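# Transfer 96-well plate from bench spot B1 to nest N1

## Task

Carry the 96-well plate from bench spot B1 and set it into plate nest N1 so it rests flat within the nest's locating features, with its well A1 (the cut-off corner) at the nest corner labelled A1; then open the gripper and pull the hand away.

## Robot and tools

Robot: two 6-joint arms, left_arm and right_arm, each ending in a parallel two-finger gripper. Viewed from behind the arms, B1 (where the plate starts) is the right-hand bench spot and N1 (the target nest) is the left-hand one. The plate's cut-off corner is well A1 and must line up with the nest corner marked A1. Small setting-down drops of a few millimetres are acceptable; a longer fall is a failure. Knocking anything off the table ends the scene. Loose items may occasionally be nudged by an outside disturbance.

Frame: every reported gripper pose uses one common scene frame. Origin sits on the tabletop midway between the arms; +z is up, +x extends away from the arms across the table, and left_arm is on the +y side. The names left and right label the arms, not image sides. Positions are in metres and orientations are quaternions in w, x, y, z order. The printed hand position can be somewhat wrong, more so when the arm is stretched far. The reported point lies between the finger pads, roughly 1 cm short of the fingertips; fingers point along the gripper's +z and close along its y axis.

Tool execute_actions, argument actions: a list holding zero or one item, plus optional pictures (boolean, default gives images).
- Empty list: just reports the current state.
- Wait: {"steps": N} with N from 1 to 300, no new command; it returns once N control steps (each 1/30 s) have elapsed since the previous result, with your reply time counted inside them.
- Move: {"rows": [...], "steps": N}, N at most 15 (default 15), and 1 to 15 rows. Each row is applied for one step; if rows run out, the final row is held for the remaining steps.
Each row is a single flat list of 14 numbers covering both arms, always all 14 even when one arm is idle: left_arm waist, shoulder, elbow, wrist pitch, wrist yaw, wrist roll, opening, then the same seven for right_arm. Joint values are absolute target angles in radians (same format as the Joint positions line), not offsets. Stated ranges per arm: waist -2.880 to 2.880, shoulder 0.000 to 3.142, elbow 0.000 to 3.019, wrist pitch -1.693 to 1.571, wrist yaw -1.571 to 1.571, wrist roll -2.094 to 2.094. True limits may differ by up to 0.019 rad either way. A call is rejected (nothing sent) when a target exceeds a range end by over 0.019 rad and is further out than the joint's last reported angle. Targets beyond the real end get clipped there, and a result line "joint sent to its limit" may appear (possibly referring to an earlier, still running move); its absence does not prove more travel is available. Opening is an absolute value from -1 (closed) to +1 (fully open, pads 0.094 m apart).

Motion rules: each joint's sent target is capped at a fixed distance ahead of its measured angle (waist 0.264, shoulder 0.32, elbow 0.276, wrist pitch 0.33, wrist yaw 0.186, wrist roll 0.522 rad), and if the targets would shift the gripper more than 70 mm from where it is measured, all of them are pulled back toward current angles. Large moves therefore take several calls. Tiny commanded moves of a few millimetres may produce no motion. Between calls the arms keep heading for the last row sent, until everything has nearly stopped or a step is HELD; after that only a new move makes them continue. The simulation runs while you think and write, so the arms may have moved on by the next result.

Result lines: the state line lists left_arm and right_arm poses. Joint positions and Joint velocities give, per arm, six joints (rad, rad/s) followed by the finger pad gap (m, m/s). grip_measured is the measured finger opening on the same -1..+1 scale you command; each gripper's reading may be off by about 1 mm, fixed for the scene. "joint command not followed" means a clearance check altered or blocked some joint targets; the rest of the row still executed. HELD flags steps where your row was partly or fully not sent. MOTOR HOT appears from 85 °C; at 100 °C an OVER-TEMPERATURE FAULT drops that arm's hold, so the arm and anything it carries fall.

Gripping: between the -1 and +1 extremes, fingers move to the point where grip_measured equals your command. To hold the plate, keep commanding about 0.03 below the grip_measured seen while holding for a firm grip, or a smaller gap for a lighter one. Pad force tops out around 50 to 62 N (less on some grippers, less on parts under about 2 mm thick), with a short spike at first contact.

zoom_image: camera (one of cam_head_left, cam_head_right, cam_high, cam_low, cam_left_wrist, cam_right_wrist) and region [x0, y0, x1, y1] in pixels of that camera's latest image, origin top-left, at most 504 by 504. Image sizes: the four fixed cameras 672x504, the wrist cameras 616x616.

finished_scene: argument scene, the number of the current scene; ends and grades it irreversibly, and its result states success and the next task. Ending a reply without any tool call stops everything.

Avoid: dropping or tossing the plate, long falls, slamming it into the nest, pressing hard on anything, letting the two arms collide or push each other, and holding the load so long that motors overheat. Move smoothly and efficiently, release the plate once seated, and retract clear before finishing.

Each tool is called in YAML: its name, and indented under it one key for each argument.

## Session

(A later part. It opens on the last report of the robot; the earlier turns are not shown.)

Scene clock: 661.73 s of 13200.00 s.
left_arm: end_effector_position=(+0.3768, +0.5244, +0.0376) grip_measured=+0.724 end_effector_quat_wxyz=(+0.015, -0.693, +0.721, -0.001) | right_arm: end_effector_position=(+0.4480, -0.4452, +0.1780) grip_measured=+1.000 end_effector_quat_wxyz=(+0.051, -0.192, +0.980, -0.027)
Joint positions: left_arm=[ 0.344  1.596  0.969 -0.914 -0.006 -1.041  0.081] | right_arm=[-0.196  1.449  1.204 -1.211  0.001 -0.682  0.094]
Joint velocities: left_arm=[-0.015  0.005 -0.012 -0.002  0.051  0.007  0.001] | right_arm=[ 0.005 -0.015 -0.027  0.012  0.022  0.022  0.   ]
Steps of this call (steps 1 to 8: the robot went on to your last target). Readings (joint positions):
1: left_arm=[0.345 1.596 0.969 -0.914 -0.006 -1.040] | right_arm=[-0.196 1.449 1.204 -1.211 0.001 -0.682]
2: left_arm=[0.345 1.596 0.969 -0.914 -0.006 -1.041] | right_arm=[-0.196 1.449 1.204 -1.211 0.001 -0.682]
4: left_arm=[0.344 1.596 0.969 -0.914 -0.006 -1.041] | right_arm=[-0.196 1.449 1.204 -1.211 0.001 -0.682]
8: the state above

execute_actions:
  actions:
    - {"rows":[[0.348,1.600,0.990,-0.905,-0.006,-1.041,0.705,-0.2,1.45,1.2,-1.2,0,-0.675,1],[0.350,1.606,0.990,-0.902,-0.006,-1.041,0.705,-0.2,1.45,1.2,-1.2,0,-0.675,1],[0.351,1.608,0.990,-0.901,-0.006,-1.041,0.705,-0.2,1.45,1.2,-1.2,0,-0.675,1],[0.352,1.610,0.990,-0.900,-0.006,-1.041,0.705,-0.2,1.45,1.2,-1.2,0,-0.675,1],[0.353,1.612,0.990,-0.899,-0.006,-1.041,0.705,-0.2,1.45,1.2,-1.2,0,-0.675,1],[0.3535,1.614,0.990,-0.898,-0.006,-1.041,0.705,-0.2,1.45,1.2,-1.2,0,-0.675,1],[0.354,1.616,0.990,-0.8975,-0.006,-1.041,0.705,-0.2,1.45,1.2,-1.2,0,-0.675,1]],"steps":15}
  pictures: true

zoom_image:
  camera: "cam_left_wrist"
  region: [225,200,285,260]

zoom_image:
  camera: "cam_left_wrist"
  region: [340,200,400,260]

zoom_image:
  camera: "cam_low"
  region: [426,295,496,325]

zoom_image:
  camera: "cam_low"
  region: [490,295,560,325]

Scene clock: 669.47 s of 13200.00 s.
left_arm: end_effector_position=(+0.3764, +0.5249, +0.0348) grip_measured=+0.724 end_effector_quat_wxyz=(+0.013, -0.694, +0.720, -0.001) | right_arm: end_effector_position=(+0.4480, -0.4452, +0.1780) grip_measured=+1.000 end_effector_quat_wxyz=(+0.051, -0.192, +0.980, -0.027)
Joint positions: left_arm=[ 0.346  1.603  0.969 -0.912 -0.006 -1.041  0.081] | right_arm=[-0.196  1.449  1.204 -1.211  0.001 -0.682  0.094]
Joint velocities: left_arm=[-0.005  0.005  0.007 -0.002 -0.007  0.007  0.   ] | right_arm=[-0.005  0.005 -0.002  0.002  0.051 -0.081  0.   ]
Steps of this call (steps 1 to 15: the robot went on to your last target; steps 16 to 90: nothing new was sent; then 4.23 s passed at rest; steps 91 to 105: all 15 steps of this action). Readings (joint positions):
91: left_arm=[0.344 1.596 0.969 -0.914 -0.006 -1.041] | right_arm=[-0.196 1.449 1.204 -1.211 0.001 -0.682]
92: left_arm=[0.344 1.596 0.969 -0.914 -0.006 -1.041] | right_arm=[-0.196 1.449 1.204 -1.211 0.001 -0.682]
94: left_arm=[0.344 1.596 0.969 -0.914 -0.006 -1.041] | right_arm=[-0.196 1.449 1.204 -1.211 0.001 -0.682]
98: left_arm=[0.345 1.598 0.969 -0.914 -0.006 -1.041] | right_arm=[-0.196 1.449 1.204 -1.211 0.001 -0.682]
105: the state above

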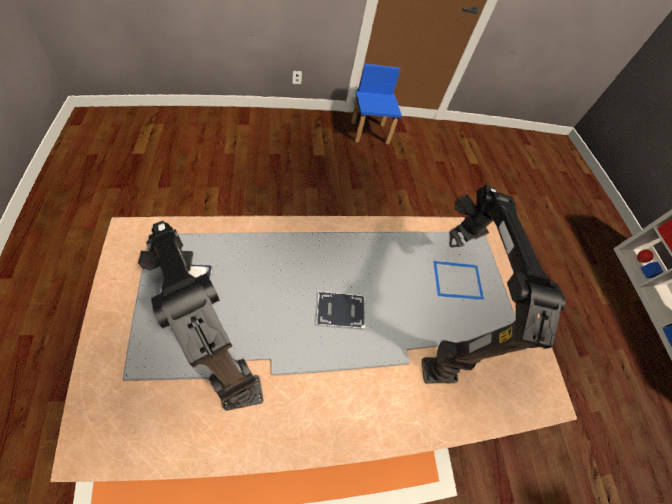

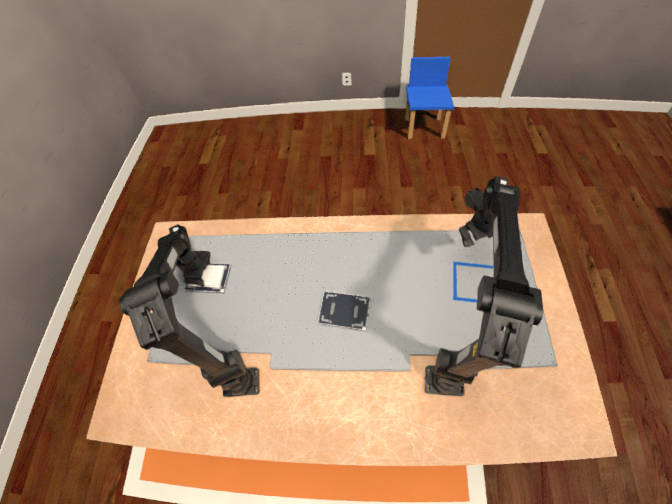

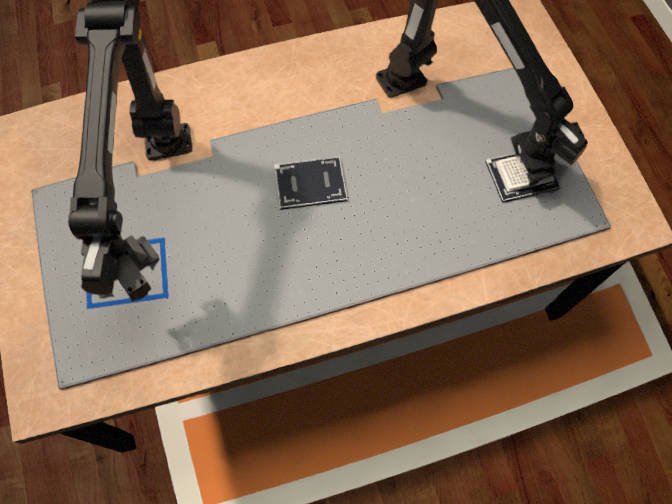

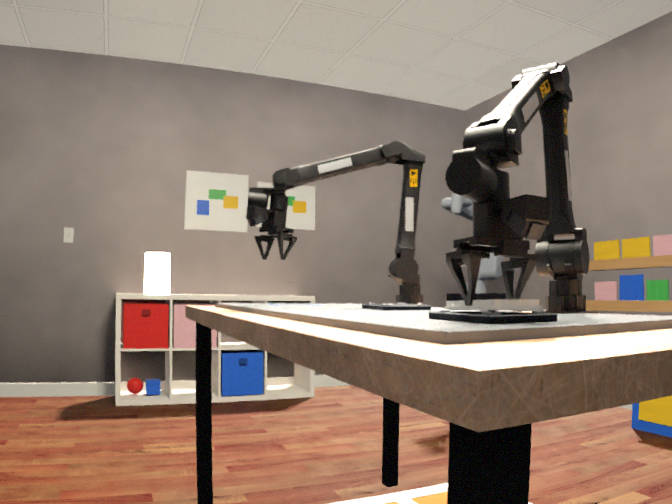

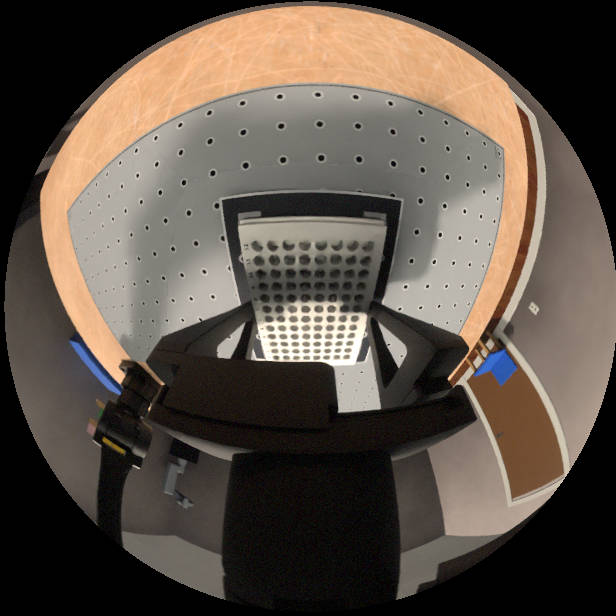

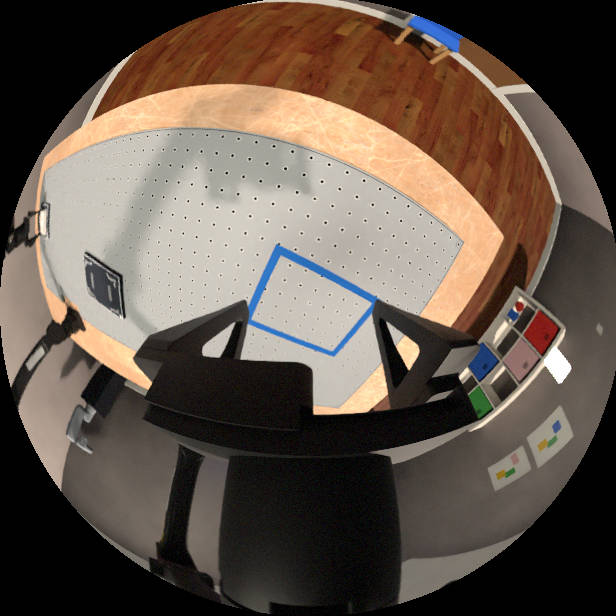

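Region (225, 200, 285, 260) of cam_left_wrist's 616x616 image, scaled by 8.400, with more detail than that image has.

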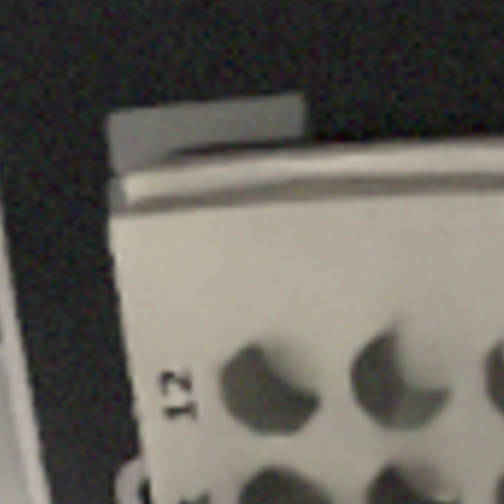

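Region (340, 200, 400, 260) of cam_left_wrist's 616x616 image, scaled by 8.400, with more detail than that image has.

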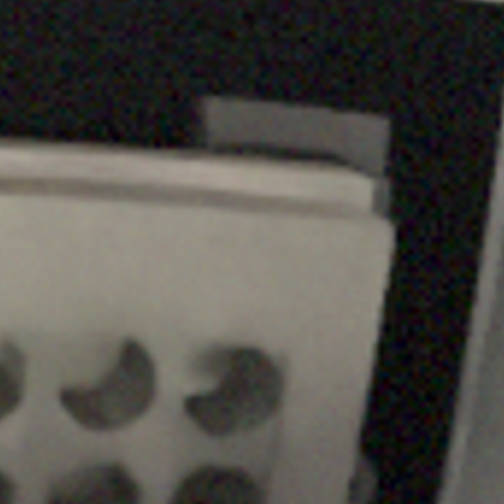

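Region (426, 295, 496, 325) of cam_low's 672x504 image, scaled by 7.200, with more detail than that image has; it fills the top 216 rows of this view, and the rest is white.

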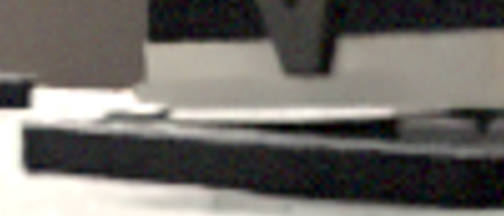

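Region (490, 295, 560, 325) of cam_low's 672x504 image, scaled by 7.200, with more detail than that image has; it fills the top 216 rows of this view, and the rest is white.

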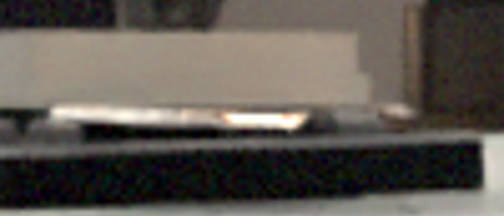

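execute_actions:
  actions:
    - {"rows":[[0.346,1.612,0.990,-0.905,-0.006,-1.041,0.705,-0.2,1.45,1.2,-1.2,0,-0.675,1],[0.346,1.616,0.990,-0.905,-0.006,-1.041,0.705,-0.2,1.45,1.2,-1.2,0,-0.675,1],[0.346,1.618,0.990,-0.905,-0.006,-1.041,0.705,-0.2,1.45,1.2,-1.2,0,-0.675,1],[0.346,1.620,0.990,-0.905,-0.006,-1.041,0.705,-0.2,1.45,1.2,-1.2,0,-0.675,1],[0.346,1.622,0.990,-0.905,-0.006,-1.041,0.705,-0.2,1.45,1.2,-1.2,0,-0.675,1],[0.346,1.624,0.990,-0.905,-0.006,-1.041,0.705,-0.2,1.45,1.2,-1.2,0,-0.675,1],[0.346,1.626,0.990,-0.905,-0.006,-1.041,0.705,-0.2,1.45,1.2,-1.2,0,-0.675,1],[0.346,1.628,0.990,-0.905,-0.006,-1.041,0.705,-0.2,1.45,1.2,-1.2,0,-0.675,1],[0.346,1.630,0.990,-0.905,-0.006,-1.041,0.705,-0.2,1.45,1.2,-1.2,0,-0.675,1]],"steps":15}
  pictures: true

zoom_image:
  camera: "cam_left_wrist"
  region: [225,200,285,260]

zoom_image:
  camera: "cam_left_wrist"
  region: [340,200,400,260]

zoom_image:
  camera: "cam_low"
  region: [426,295,496,325]

zoom_image:
  camera: "cam_low"
  region: [490,295,560,325]

zoom_image:
  camera: "cam_high"
  region: [484,150,534,205]

Scene clock: 678.83 s of 13200.00 s.
left_arm: end_effector_position=(+0.3760, +0.5247, +0.0326) grip_measured=+0.724 end_effector_quat_wxyz=(+0.010, -0.694, +0.720, +0.000) | right_arm: end_effector_position=(+0.4480, -0.4452, +0.1780) grip_measured=+1.000 end_effector_quat_wxyz=(+0.051, -0.192, +0.980, -0.027)
Joint positions: left_arm=[ 0.346  1.609  0.969 -0.912 -0.006 -1.041  0.081] | right_arm=[-0.196  1.449  1.204 -1.211  0.001 -0.682  0.094]
Joint velocities: left_arm=[-0.015 -0.005 -0.002 -0.012  0.022 -0.11   0.001] | right_arm=[-0.005 -0.015  0.002  0.007  0.007 -0.037  0.   ]
Steps of this call (steps 1 to 15: the robot went on to your last target; steps 16 to 90: nothing new was sent; then 5.87 s passed at rest; steps 91 to 105: all 15 steps of this action). Readings (joint positions):
91: left_arm=[0.346 1.603 0.969 -0.912 -0.006 -1.041] | right_arm=[-0.196 1.449 1.204 -1.211 0.001 -0.682]
92: left_arm=[0.346 1.603 0.969 -0.912 -0.006 -1.041] | right_arm=[-0.196 1.449 1.204 -1.211 0.001 -0.682]
94: left_arm=[0.346 1.603 0.969 -0.912 -0.006 -1.041] | right_arm=[-0.196 1.449 1.204 -1.211 0.001 -0.682]
98: left_arm=[0.346 1.606 0.969 -0.912 -0.006 -1.041] | right_arm=[-0.196 1.449 1.204 -1.211 0.001 -0.682]
105: the state above

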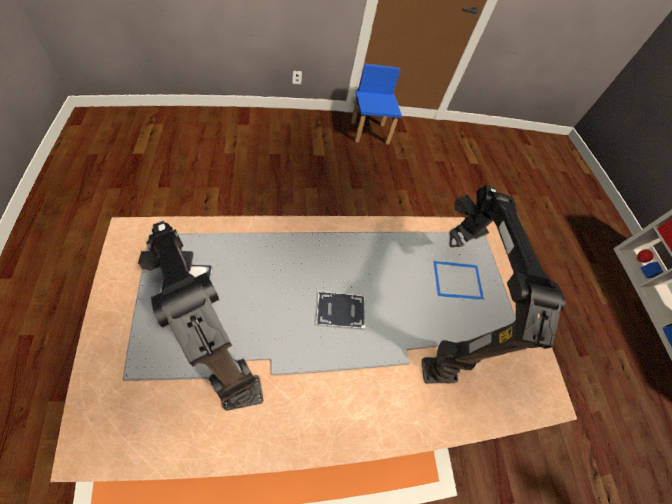

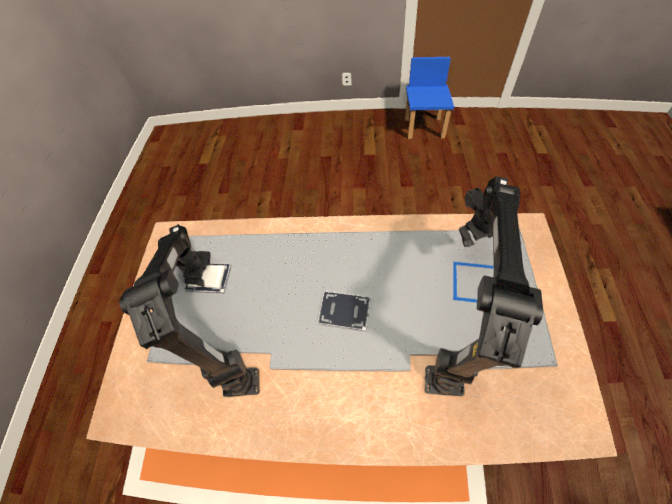

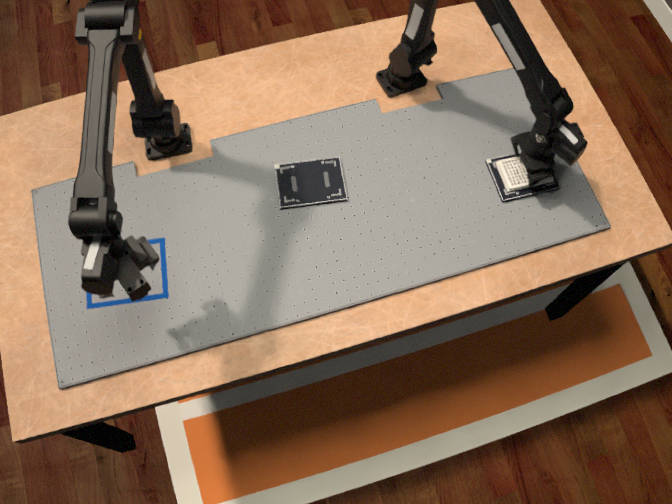

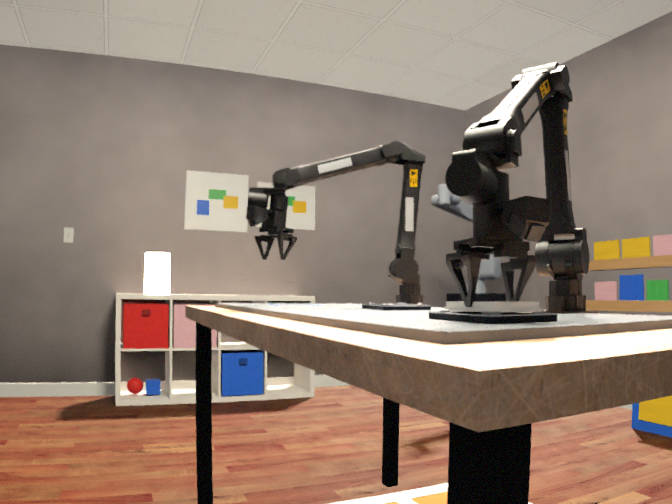

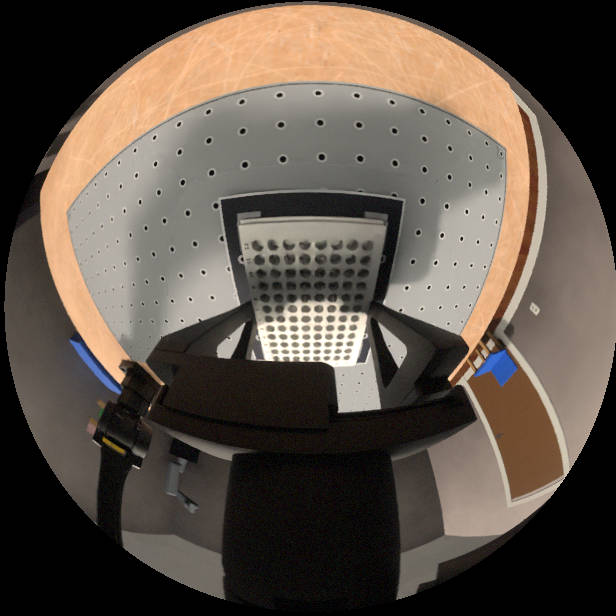

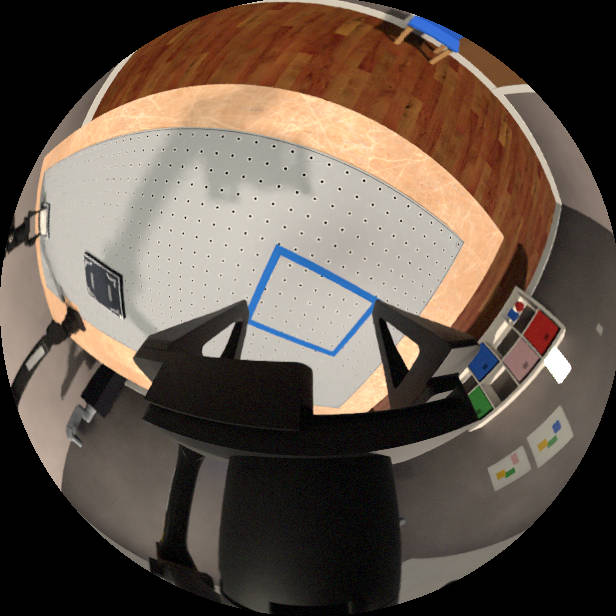

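Region (225, 200, 285, 260) of cam_left_wrist's 616x616 image, scaled by 8.400, with more detail than that image has.

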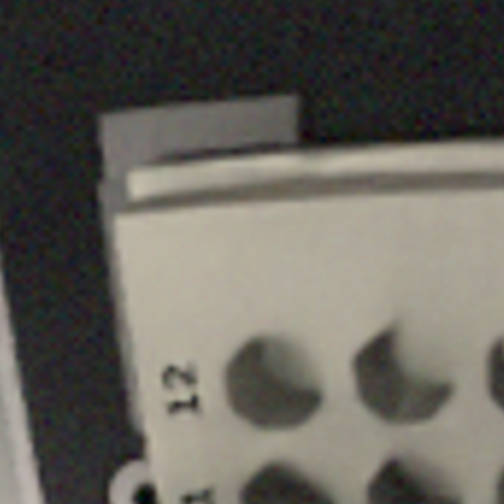

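Region (340, 200, 400, 260) of cam_left_wrist's 616x616 image, scaled by 8.400, with more detail than that image has.

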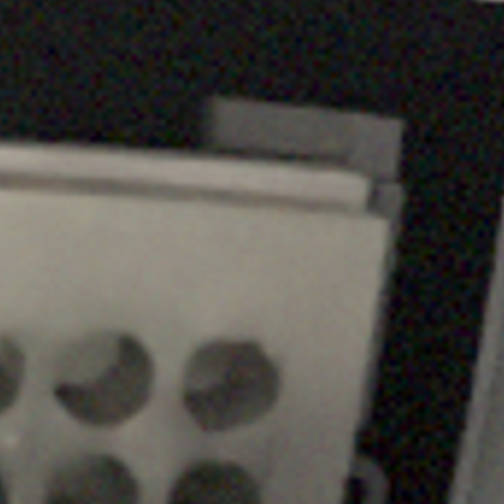

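Region (426, 295, 496, 325) of cam_low's 672x504 image, scaled by 7.200, with more detail than that image has; it fills the top 216 rows of this view, and the rest is white.

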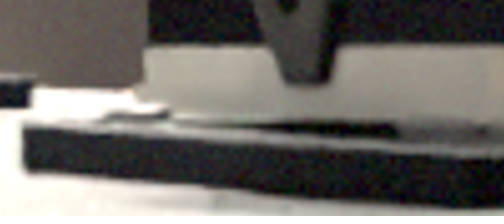

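Region (490, 295, 560, 325) of cam_low's 672x504 image, scaled by 7.200, with more detail than that image has; it fills the top 216 rows of this view, and the rest is white.

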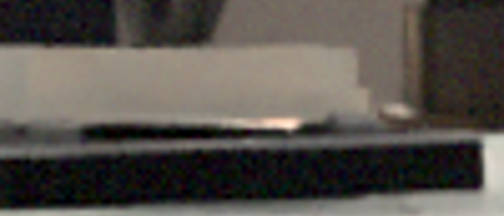

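Region (484, 150, 534, 205) of cam_high's 672x504 image, scaled by 9.164, with more detail than that image has; it fills the left 458 columns of this view, and the rest is white.

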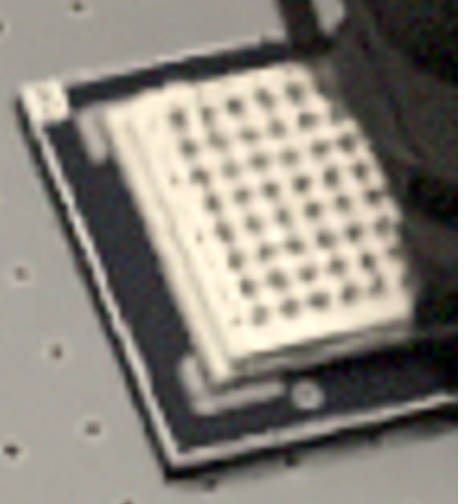

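execute_actions:
  actions:
    - {"rows":[[0.346,1.620,0.990,-0.900,-0.006,-1.041,0.705,-0.2,1.45,1.2,-1.2,0,-0.675,1],[0.346,1.620,0.990,-0.897,-0.006,-1.041,0.705,-0.2,1.45,1.2,-1.2,0,-0.675,1],[0.346,1.620,0.990,-0.895,-0.006,-1.041,0.705,-0.2,1.45,1.2,-1.2,0,-0.675,1],[0.346,1.621,0.990,-0.894,-0.006,-1.041,0.705,-0.2,1.45,1.2,-1.2,0,-0.675,1],[0.346,1.622,0.990,-0.893,-0.006,-1.041,0.705,-0.2,1.45,1.2,-1.2,0,-0.675,1],[0.346,1.624,0.990,-0.893,-0.006,-1.041,0.705,-0.2,1.45,1.2,-1.2,0,-0.675,1],[0.346,1.626,0.990,-0.893,-0.006,-1.041,0.705,-0.2,1.45,1.2,-1.2,0,-0.675,1],[0.346,1.628,0.990,-0.893,-0.006,-1.041,0.705,-0.2,1.45,1.2,-1.2,0,-0.675,1],[0.346,1.630,0.990,-0.893,-0.006,-1.041,0.705,-0.2,1.45,1.2,-1.2,0,-0.675,1],[0.346,1.632,0.990,-0.893,-0.006,-1.041,0.705,-0.2,1.45,1.2,-1.2,0,-0.675,1]],"steps":15}
  pictures: true

zoom_image:
  camera: "cam_left_wrist"
  region: [225,200,285,260]

zoom_image:
  camera: "cam_left_wrist"
  region: [340,200,400,260]

zoom_image:
  camera: "cam_low"
  region: [426,295,496,325]

zoom_image:
  camera: "cam_low"
  region: [490,295,560,325]

Scene clock: 687.77 s of 13200.00 s.
left_arm: end_effector_position=(+0.3768, +0.5250, +0.0324) grip_measured=+0.724 end_effector_quat_wxyz=(+0.012, -0.694, +0.720, -0.000) | right_arm: end_effector_position=(+0.4480, -0.4452, +0.1780) grip_measured=+1.000 end_effector_quat_wxyz=(+0.051, -0.192, +0.980, -0.027)
Joint positions: left_arm=[ 0.346  1.609  0.969 -0.908 -0.005 -1.042  0.081] | right_arm=[-0.196  1.449  1.204 -1.211  0.001 -0.682  0.094]
Joint velocities: left_arm=[-0.024 -0.005  0.002 -0.012  0.051  0.007  0.   ] | right_arm=[ 0.015 -0.015  0.002 -0.012  0.066  0.037  0.   ]
Steps of this call (steps 1 to 15: the robot went on to your last target; steps 16 to 90: nothing new was sent; then 5.43 s passed at rest; steps 91 to 105: all 15 steps of this action). Readings (joint positions):
91: left_arm=[0.346 1.609 0.969 -0.911 -0.006 -1.041] | right_arm=[-0.196 1.449 1.204 -1.211 0.001 -0.682]
92: left_arm=[0.346 1.609 0.969 -0.911 -0.006 -1.042] | right_arm=[-0.196 1.449 1.204 -1.211 0.001 -0.682]
94: left_arm=[0.346 1.609 0.969 -0.908 -0.005 -1.042] | right_arm=[-0.196 1.449 1.204 -1.211 0.001 -0.682]
98: left_arm=[0.346 1.609 0.969 -0.908 -0.005 -1.042] | right_arm=[-0.196 1.449 1.204 -1.211 0.001 -0.682]
105: the state above

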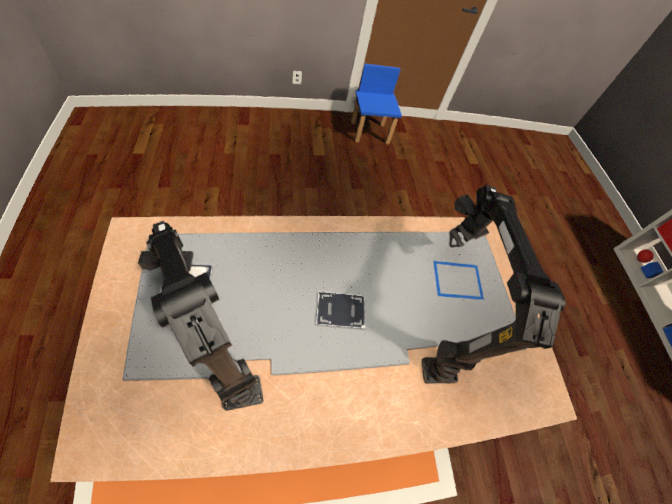

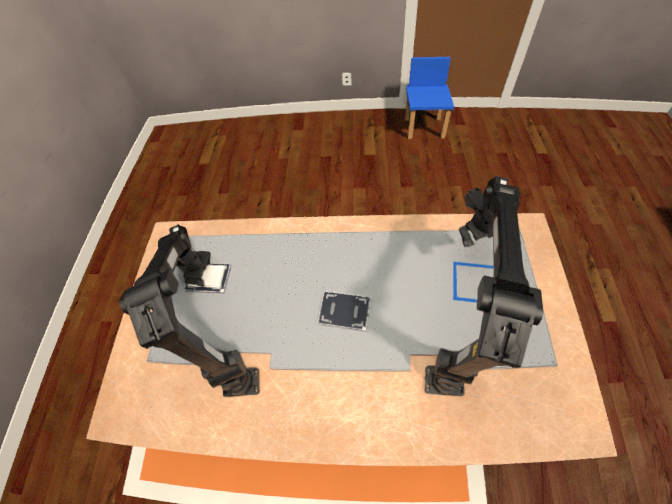

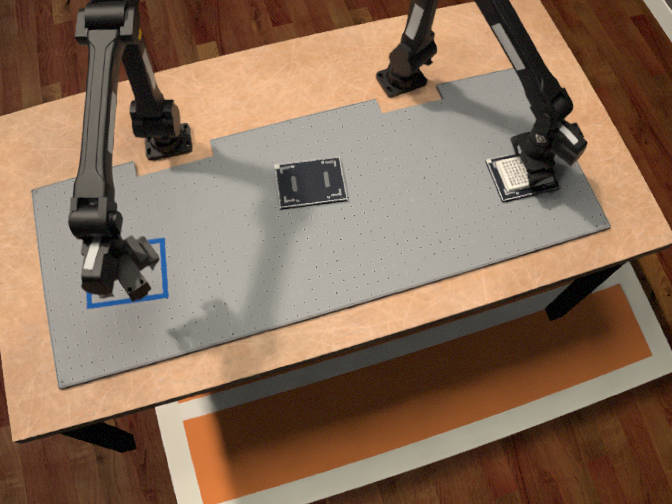

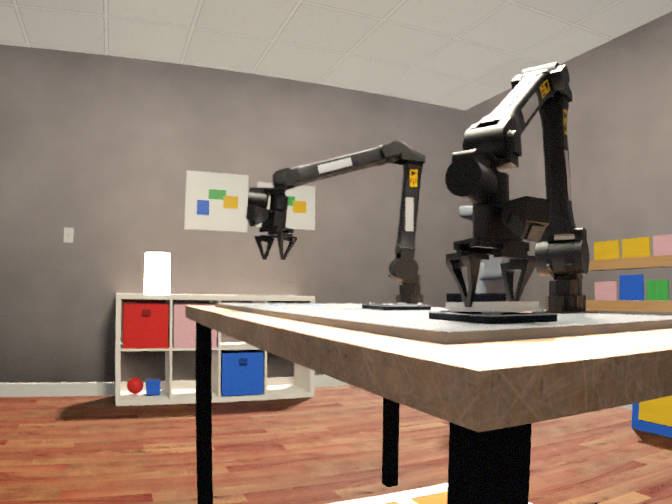

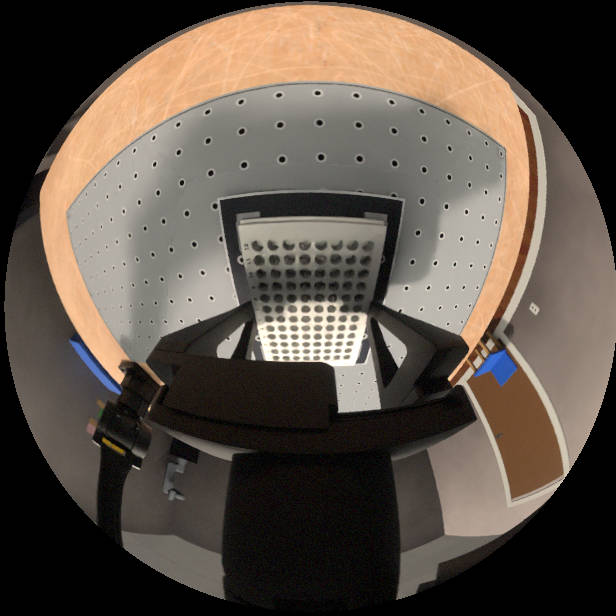

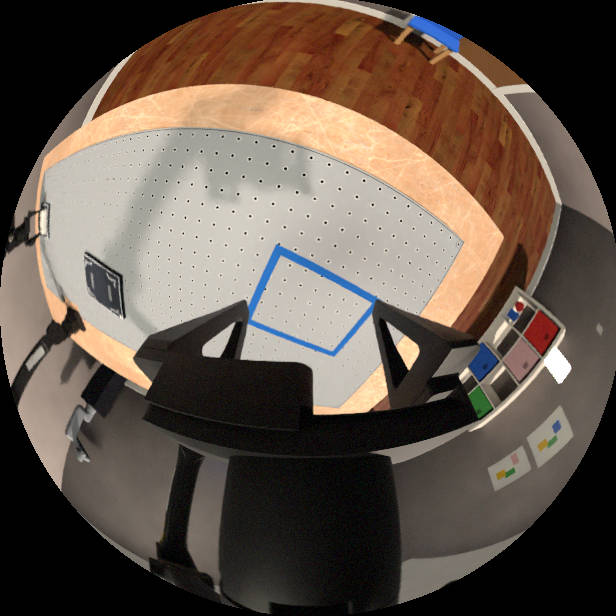

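Region (225, 200, 285, 260) of cam_left_wrist's 616x616 image, scaled by 8.400, with more detail than that image has.

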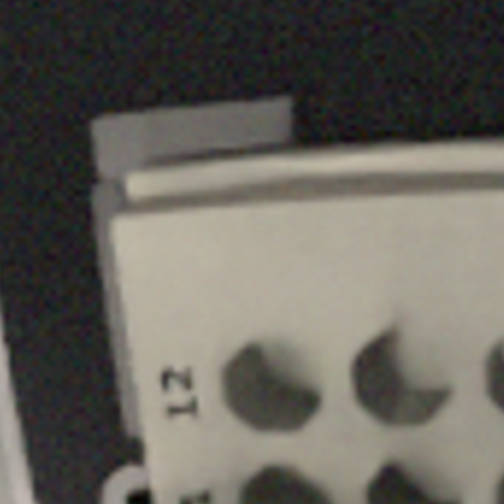

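Region (340, 200, 400, 260) of cam_left_wrist's 616x616 image, scaled by 8.400, with more detail than that image has.

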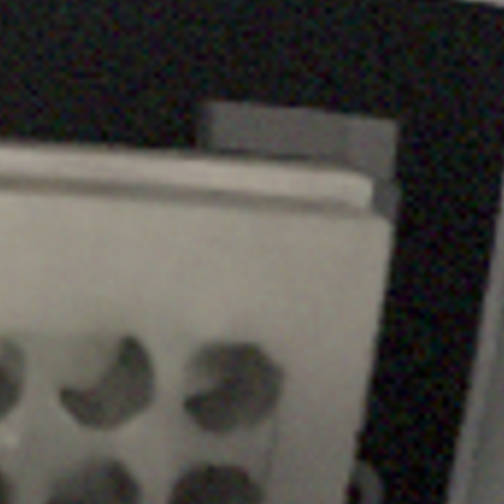

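Region (426, 295, 496, 325) of cam_low's 672x504 image, scaled by 7.200, with more detail than that image has; it fills the top 216 rows of this view, and the rest is white.

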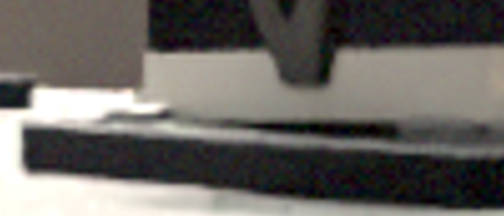

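Region (490, 295, 560, 325) of cam_low's 672x504 image, scaled by 7.200, with more detail than that image has; it fills the top 216 rows of this view, and the rest is white.

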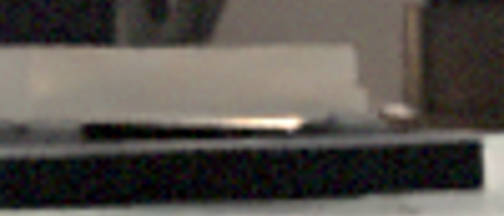

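execute_actions:
  actions:
    - {"rows":[[0.344,1.612,0.990,-0.912,-0.006,-1.041,0.705,-0.2,1.45,1.2,-1.2,0,-0.675,1],[0.342,1.612,0.990,-0.918,-0.006,-1.041,0.705,-0.2,1.45,1.2,-1.2,0,-0.675,1],[0.340,1.612,0.990,-0.921,-0.006,-1.041,0.705,-0.2,1.45,1.2,-1.2,0,-0.675,1],[0.339,1.612,0.990,-0.923,-0.006,-1.041,0.705,-0.2,1.45,1.2,-1.2,0,-0.675,1],[0.338,1.614,0.990,-0.925,-0.006,-1.041,0.705,-0.2,1.45,1.2,-1.2,0,-0.675,1],[0.338,1.618,0.990,-0.925,-0.006,-1.041,0.705,-0.2,1.45,1.2,-1.2,0,-0.675,1],[0.338,1.622,0.990,-0.925,-0.006,-1.041,0.705,-0.2,1.45,1.2,-1.2,0,-0.675,1],[0.338,1.626,0.990,-0.922,-0.006,-1.041,0.705,-0.2,1.45,1.2,-1.2,0,-0.675,1],[0.338,1.628,0.990,-0.918,-0.006,-1.041,0.705,-0.2,1.45,1.2,-1.2,0,-0.675,1],[0.338,1.630,0.990,-0.914,-0.006,-1.041,0.705,-0.2,1.45,1.2,-1.2,0,-0.675,1],[0.338,1.632,0.990,-0.910,-0.006,-1.041,0.705,-0.2,1.45,1.2,-1.2,0,-0.675,1],[0.338,1.634,0.990,-0.910,-0.006,-1.041,0.705,-0.2,1.45,1.2,-1.2,0,-0.675,1]],"steps":15}
  pictures: true

zoom_image:
  camera: "cam_left_wrist"
  region: [225,200,285,260]

zoom_image:
  camera: "cam_left_wrist"
  region: [340,200,400,260]

zoom_image:
  camera: "cam_low"
  region: [426,295,496,325]

zoom_image:
  camera: "cam_low"
  region: [490,295,560,325]

Scene clock: 697.23 s of 13200.00 s.
left_arm: end_effector_position=(+0.3765, +0.5249, +0.0321) grip_measured=+0.724 end_effector_quat_wxyz=(+0.011, -0.694, +0.720, -0.000) | right_arm: end_effector_position=(+0.4480, -0.4452, +0.1780) grip_measured=+1.000 end_effector_quat_wxyz=(+0.051, -0.192, +0.980, -0.027)
Joint positions: left_arm=[ 0.346  1.61   0.969 -0.909 -0.005 -1.042  0.081] | right_arm=[-0.196  1.449  1.204 -1.211  0.001 -0.682  0.094]
Joint velocities: left_arm=[-0.005 -0.005  0.002 -0.007  0.022 -0.007 -0.   ] | right_arm=[-0.005 -0.015 -0.007  0.007 -0.066 -0.022  0.   ]
Steps of this call (steps 1 to 15: the robot went on to your last target; steps 16 to 90: nothing new was sent; then 5.97 s passed at rest; steps 91 to 105: all 15 steps of this action). Readings (joint positions):
91: left_arm=[0.346 1.609 0.969 -0.908 -0.005 -1.042] | right_arm=[-0.196 1.449 1.204 -1.211 0.001 -0.682]
92: left_arm=[0.346 1.609 0.969 -0.908 -0.005 -1.042] | right_arm=[-0.196 1.449 1.204 -1.211 0.001 -0.682]
94: left_arm=[0.346 1.609 0.969 -0.909 -0.005 -1.042] | right_arm=[-0.196 1.449 1.204 -1.211 0.001 -0.682]
98: left_arm=[0.346 1.609 0.969 -0.909 -0.005 -1.042] | right_arm=[-0.196 1.449 1.204 -1.211 0.001 -0.682]
105: the state above

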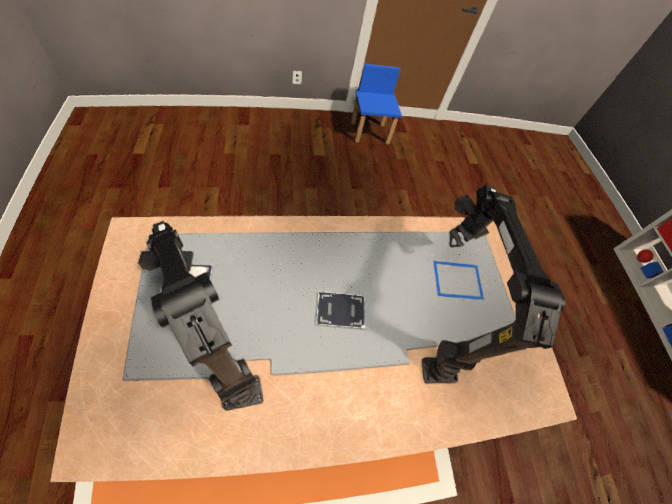

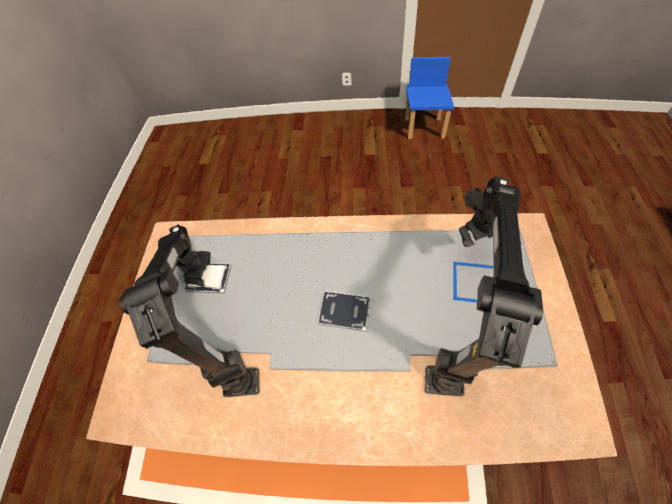

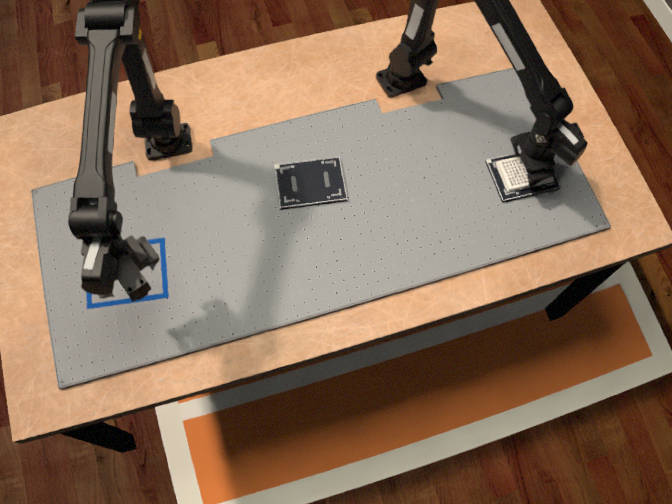

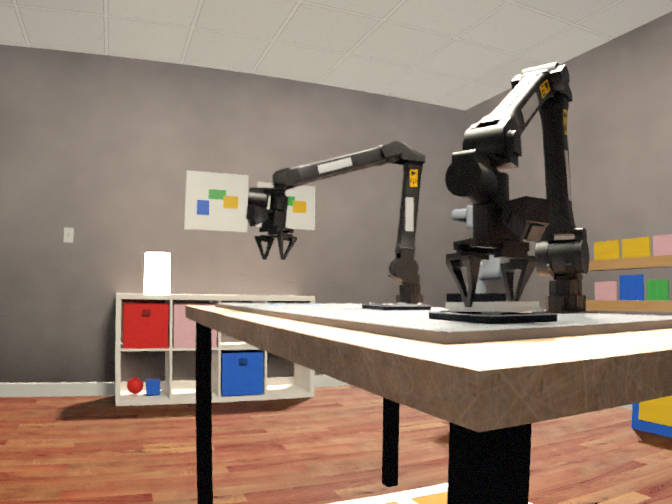

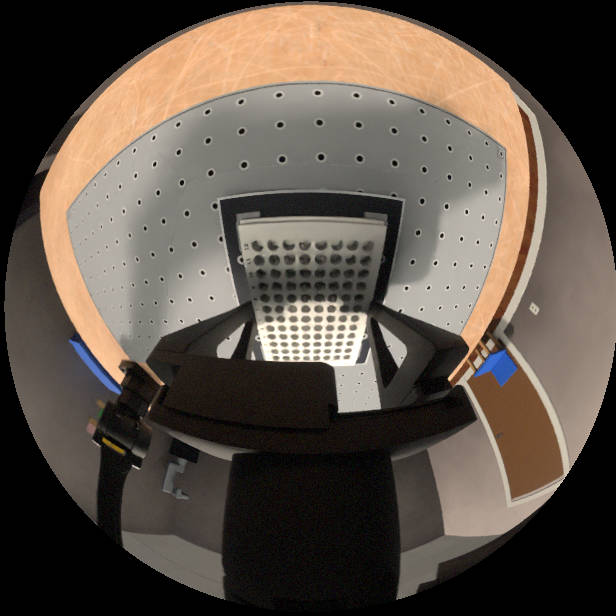

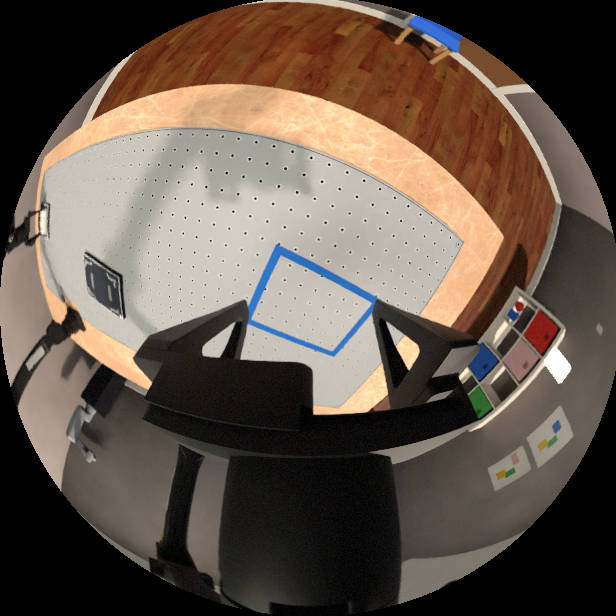

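Region (225, 200, 285, 260) of cam_left_wrist's 616x616 image, scaled by 8.400, with more detail than that image has.

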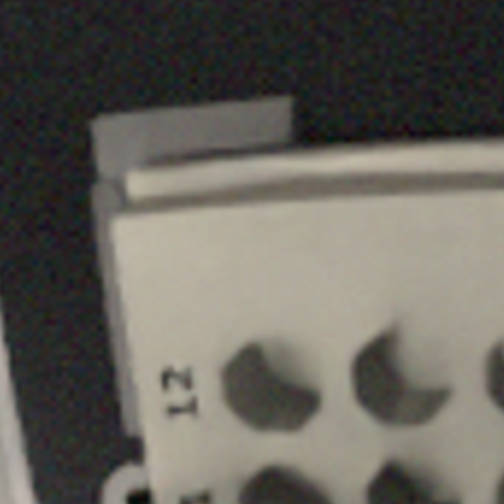

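Region (340, 200, 400, 260) of cam_left_wrist's 616x616 image, scaled by 8.400, with more detail than that image has.

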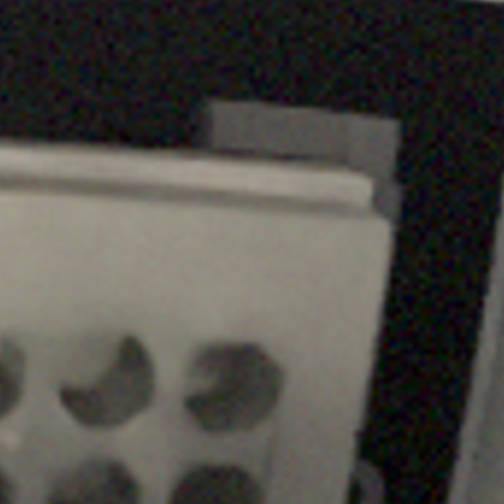

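Region (426, 295, 496, 325) of cam_low's 672x504 image, scaled by 7.200, with more detail than that image has; it fills the top 216 rows of this view, and the rest is white.

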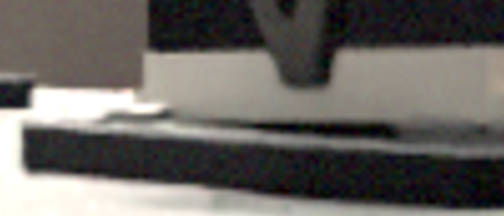

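Region (490, 295, 560, 325) of cam_low's 672x504 image, scaled by 7.200, with more detail than that image has; it fills the top 216 rows of this view, and the rest is white.

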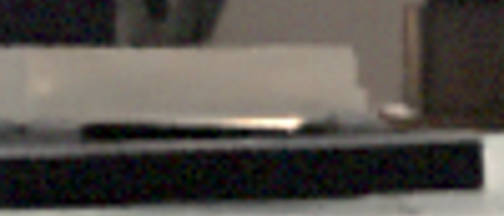

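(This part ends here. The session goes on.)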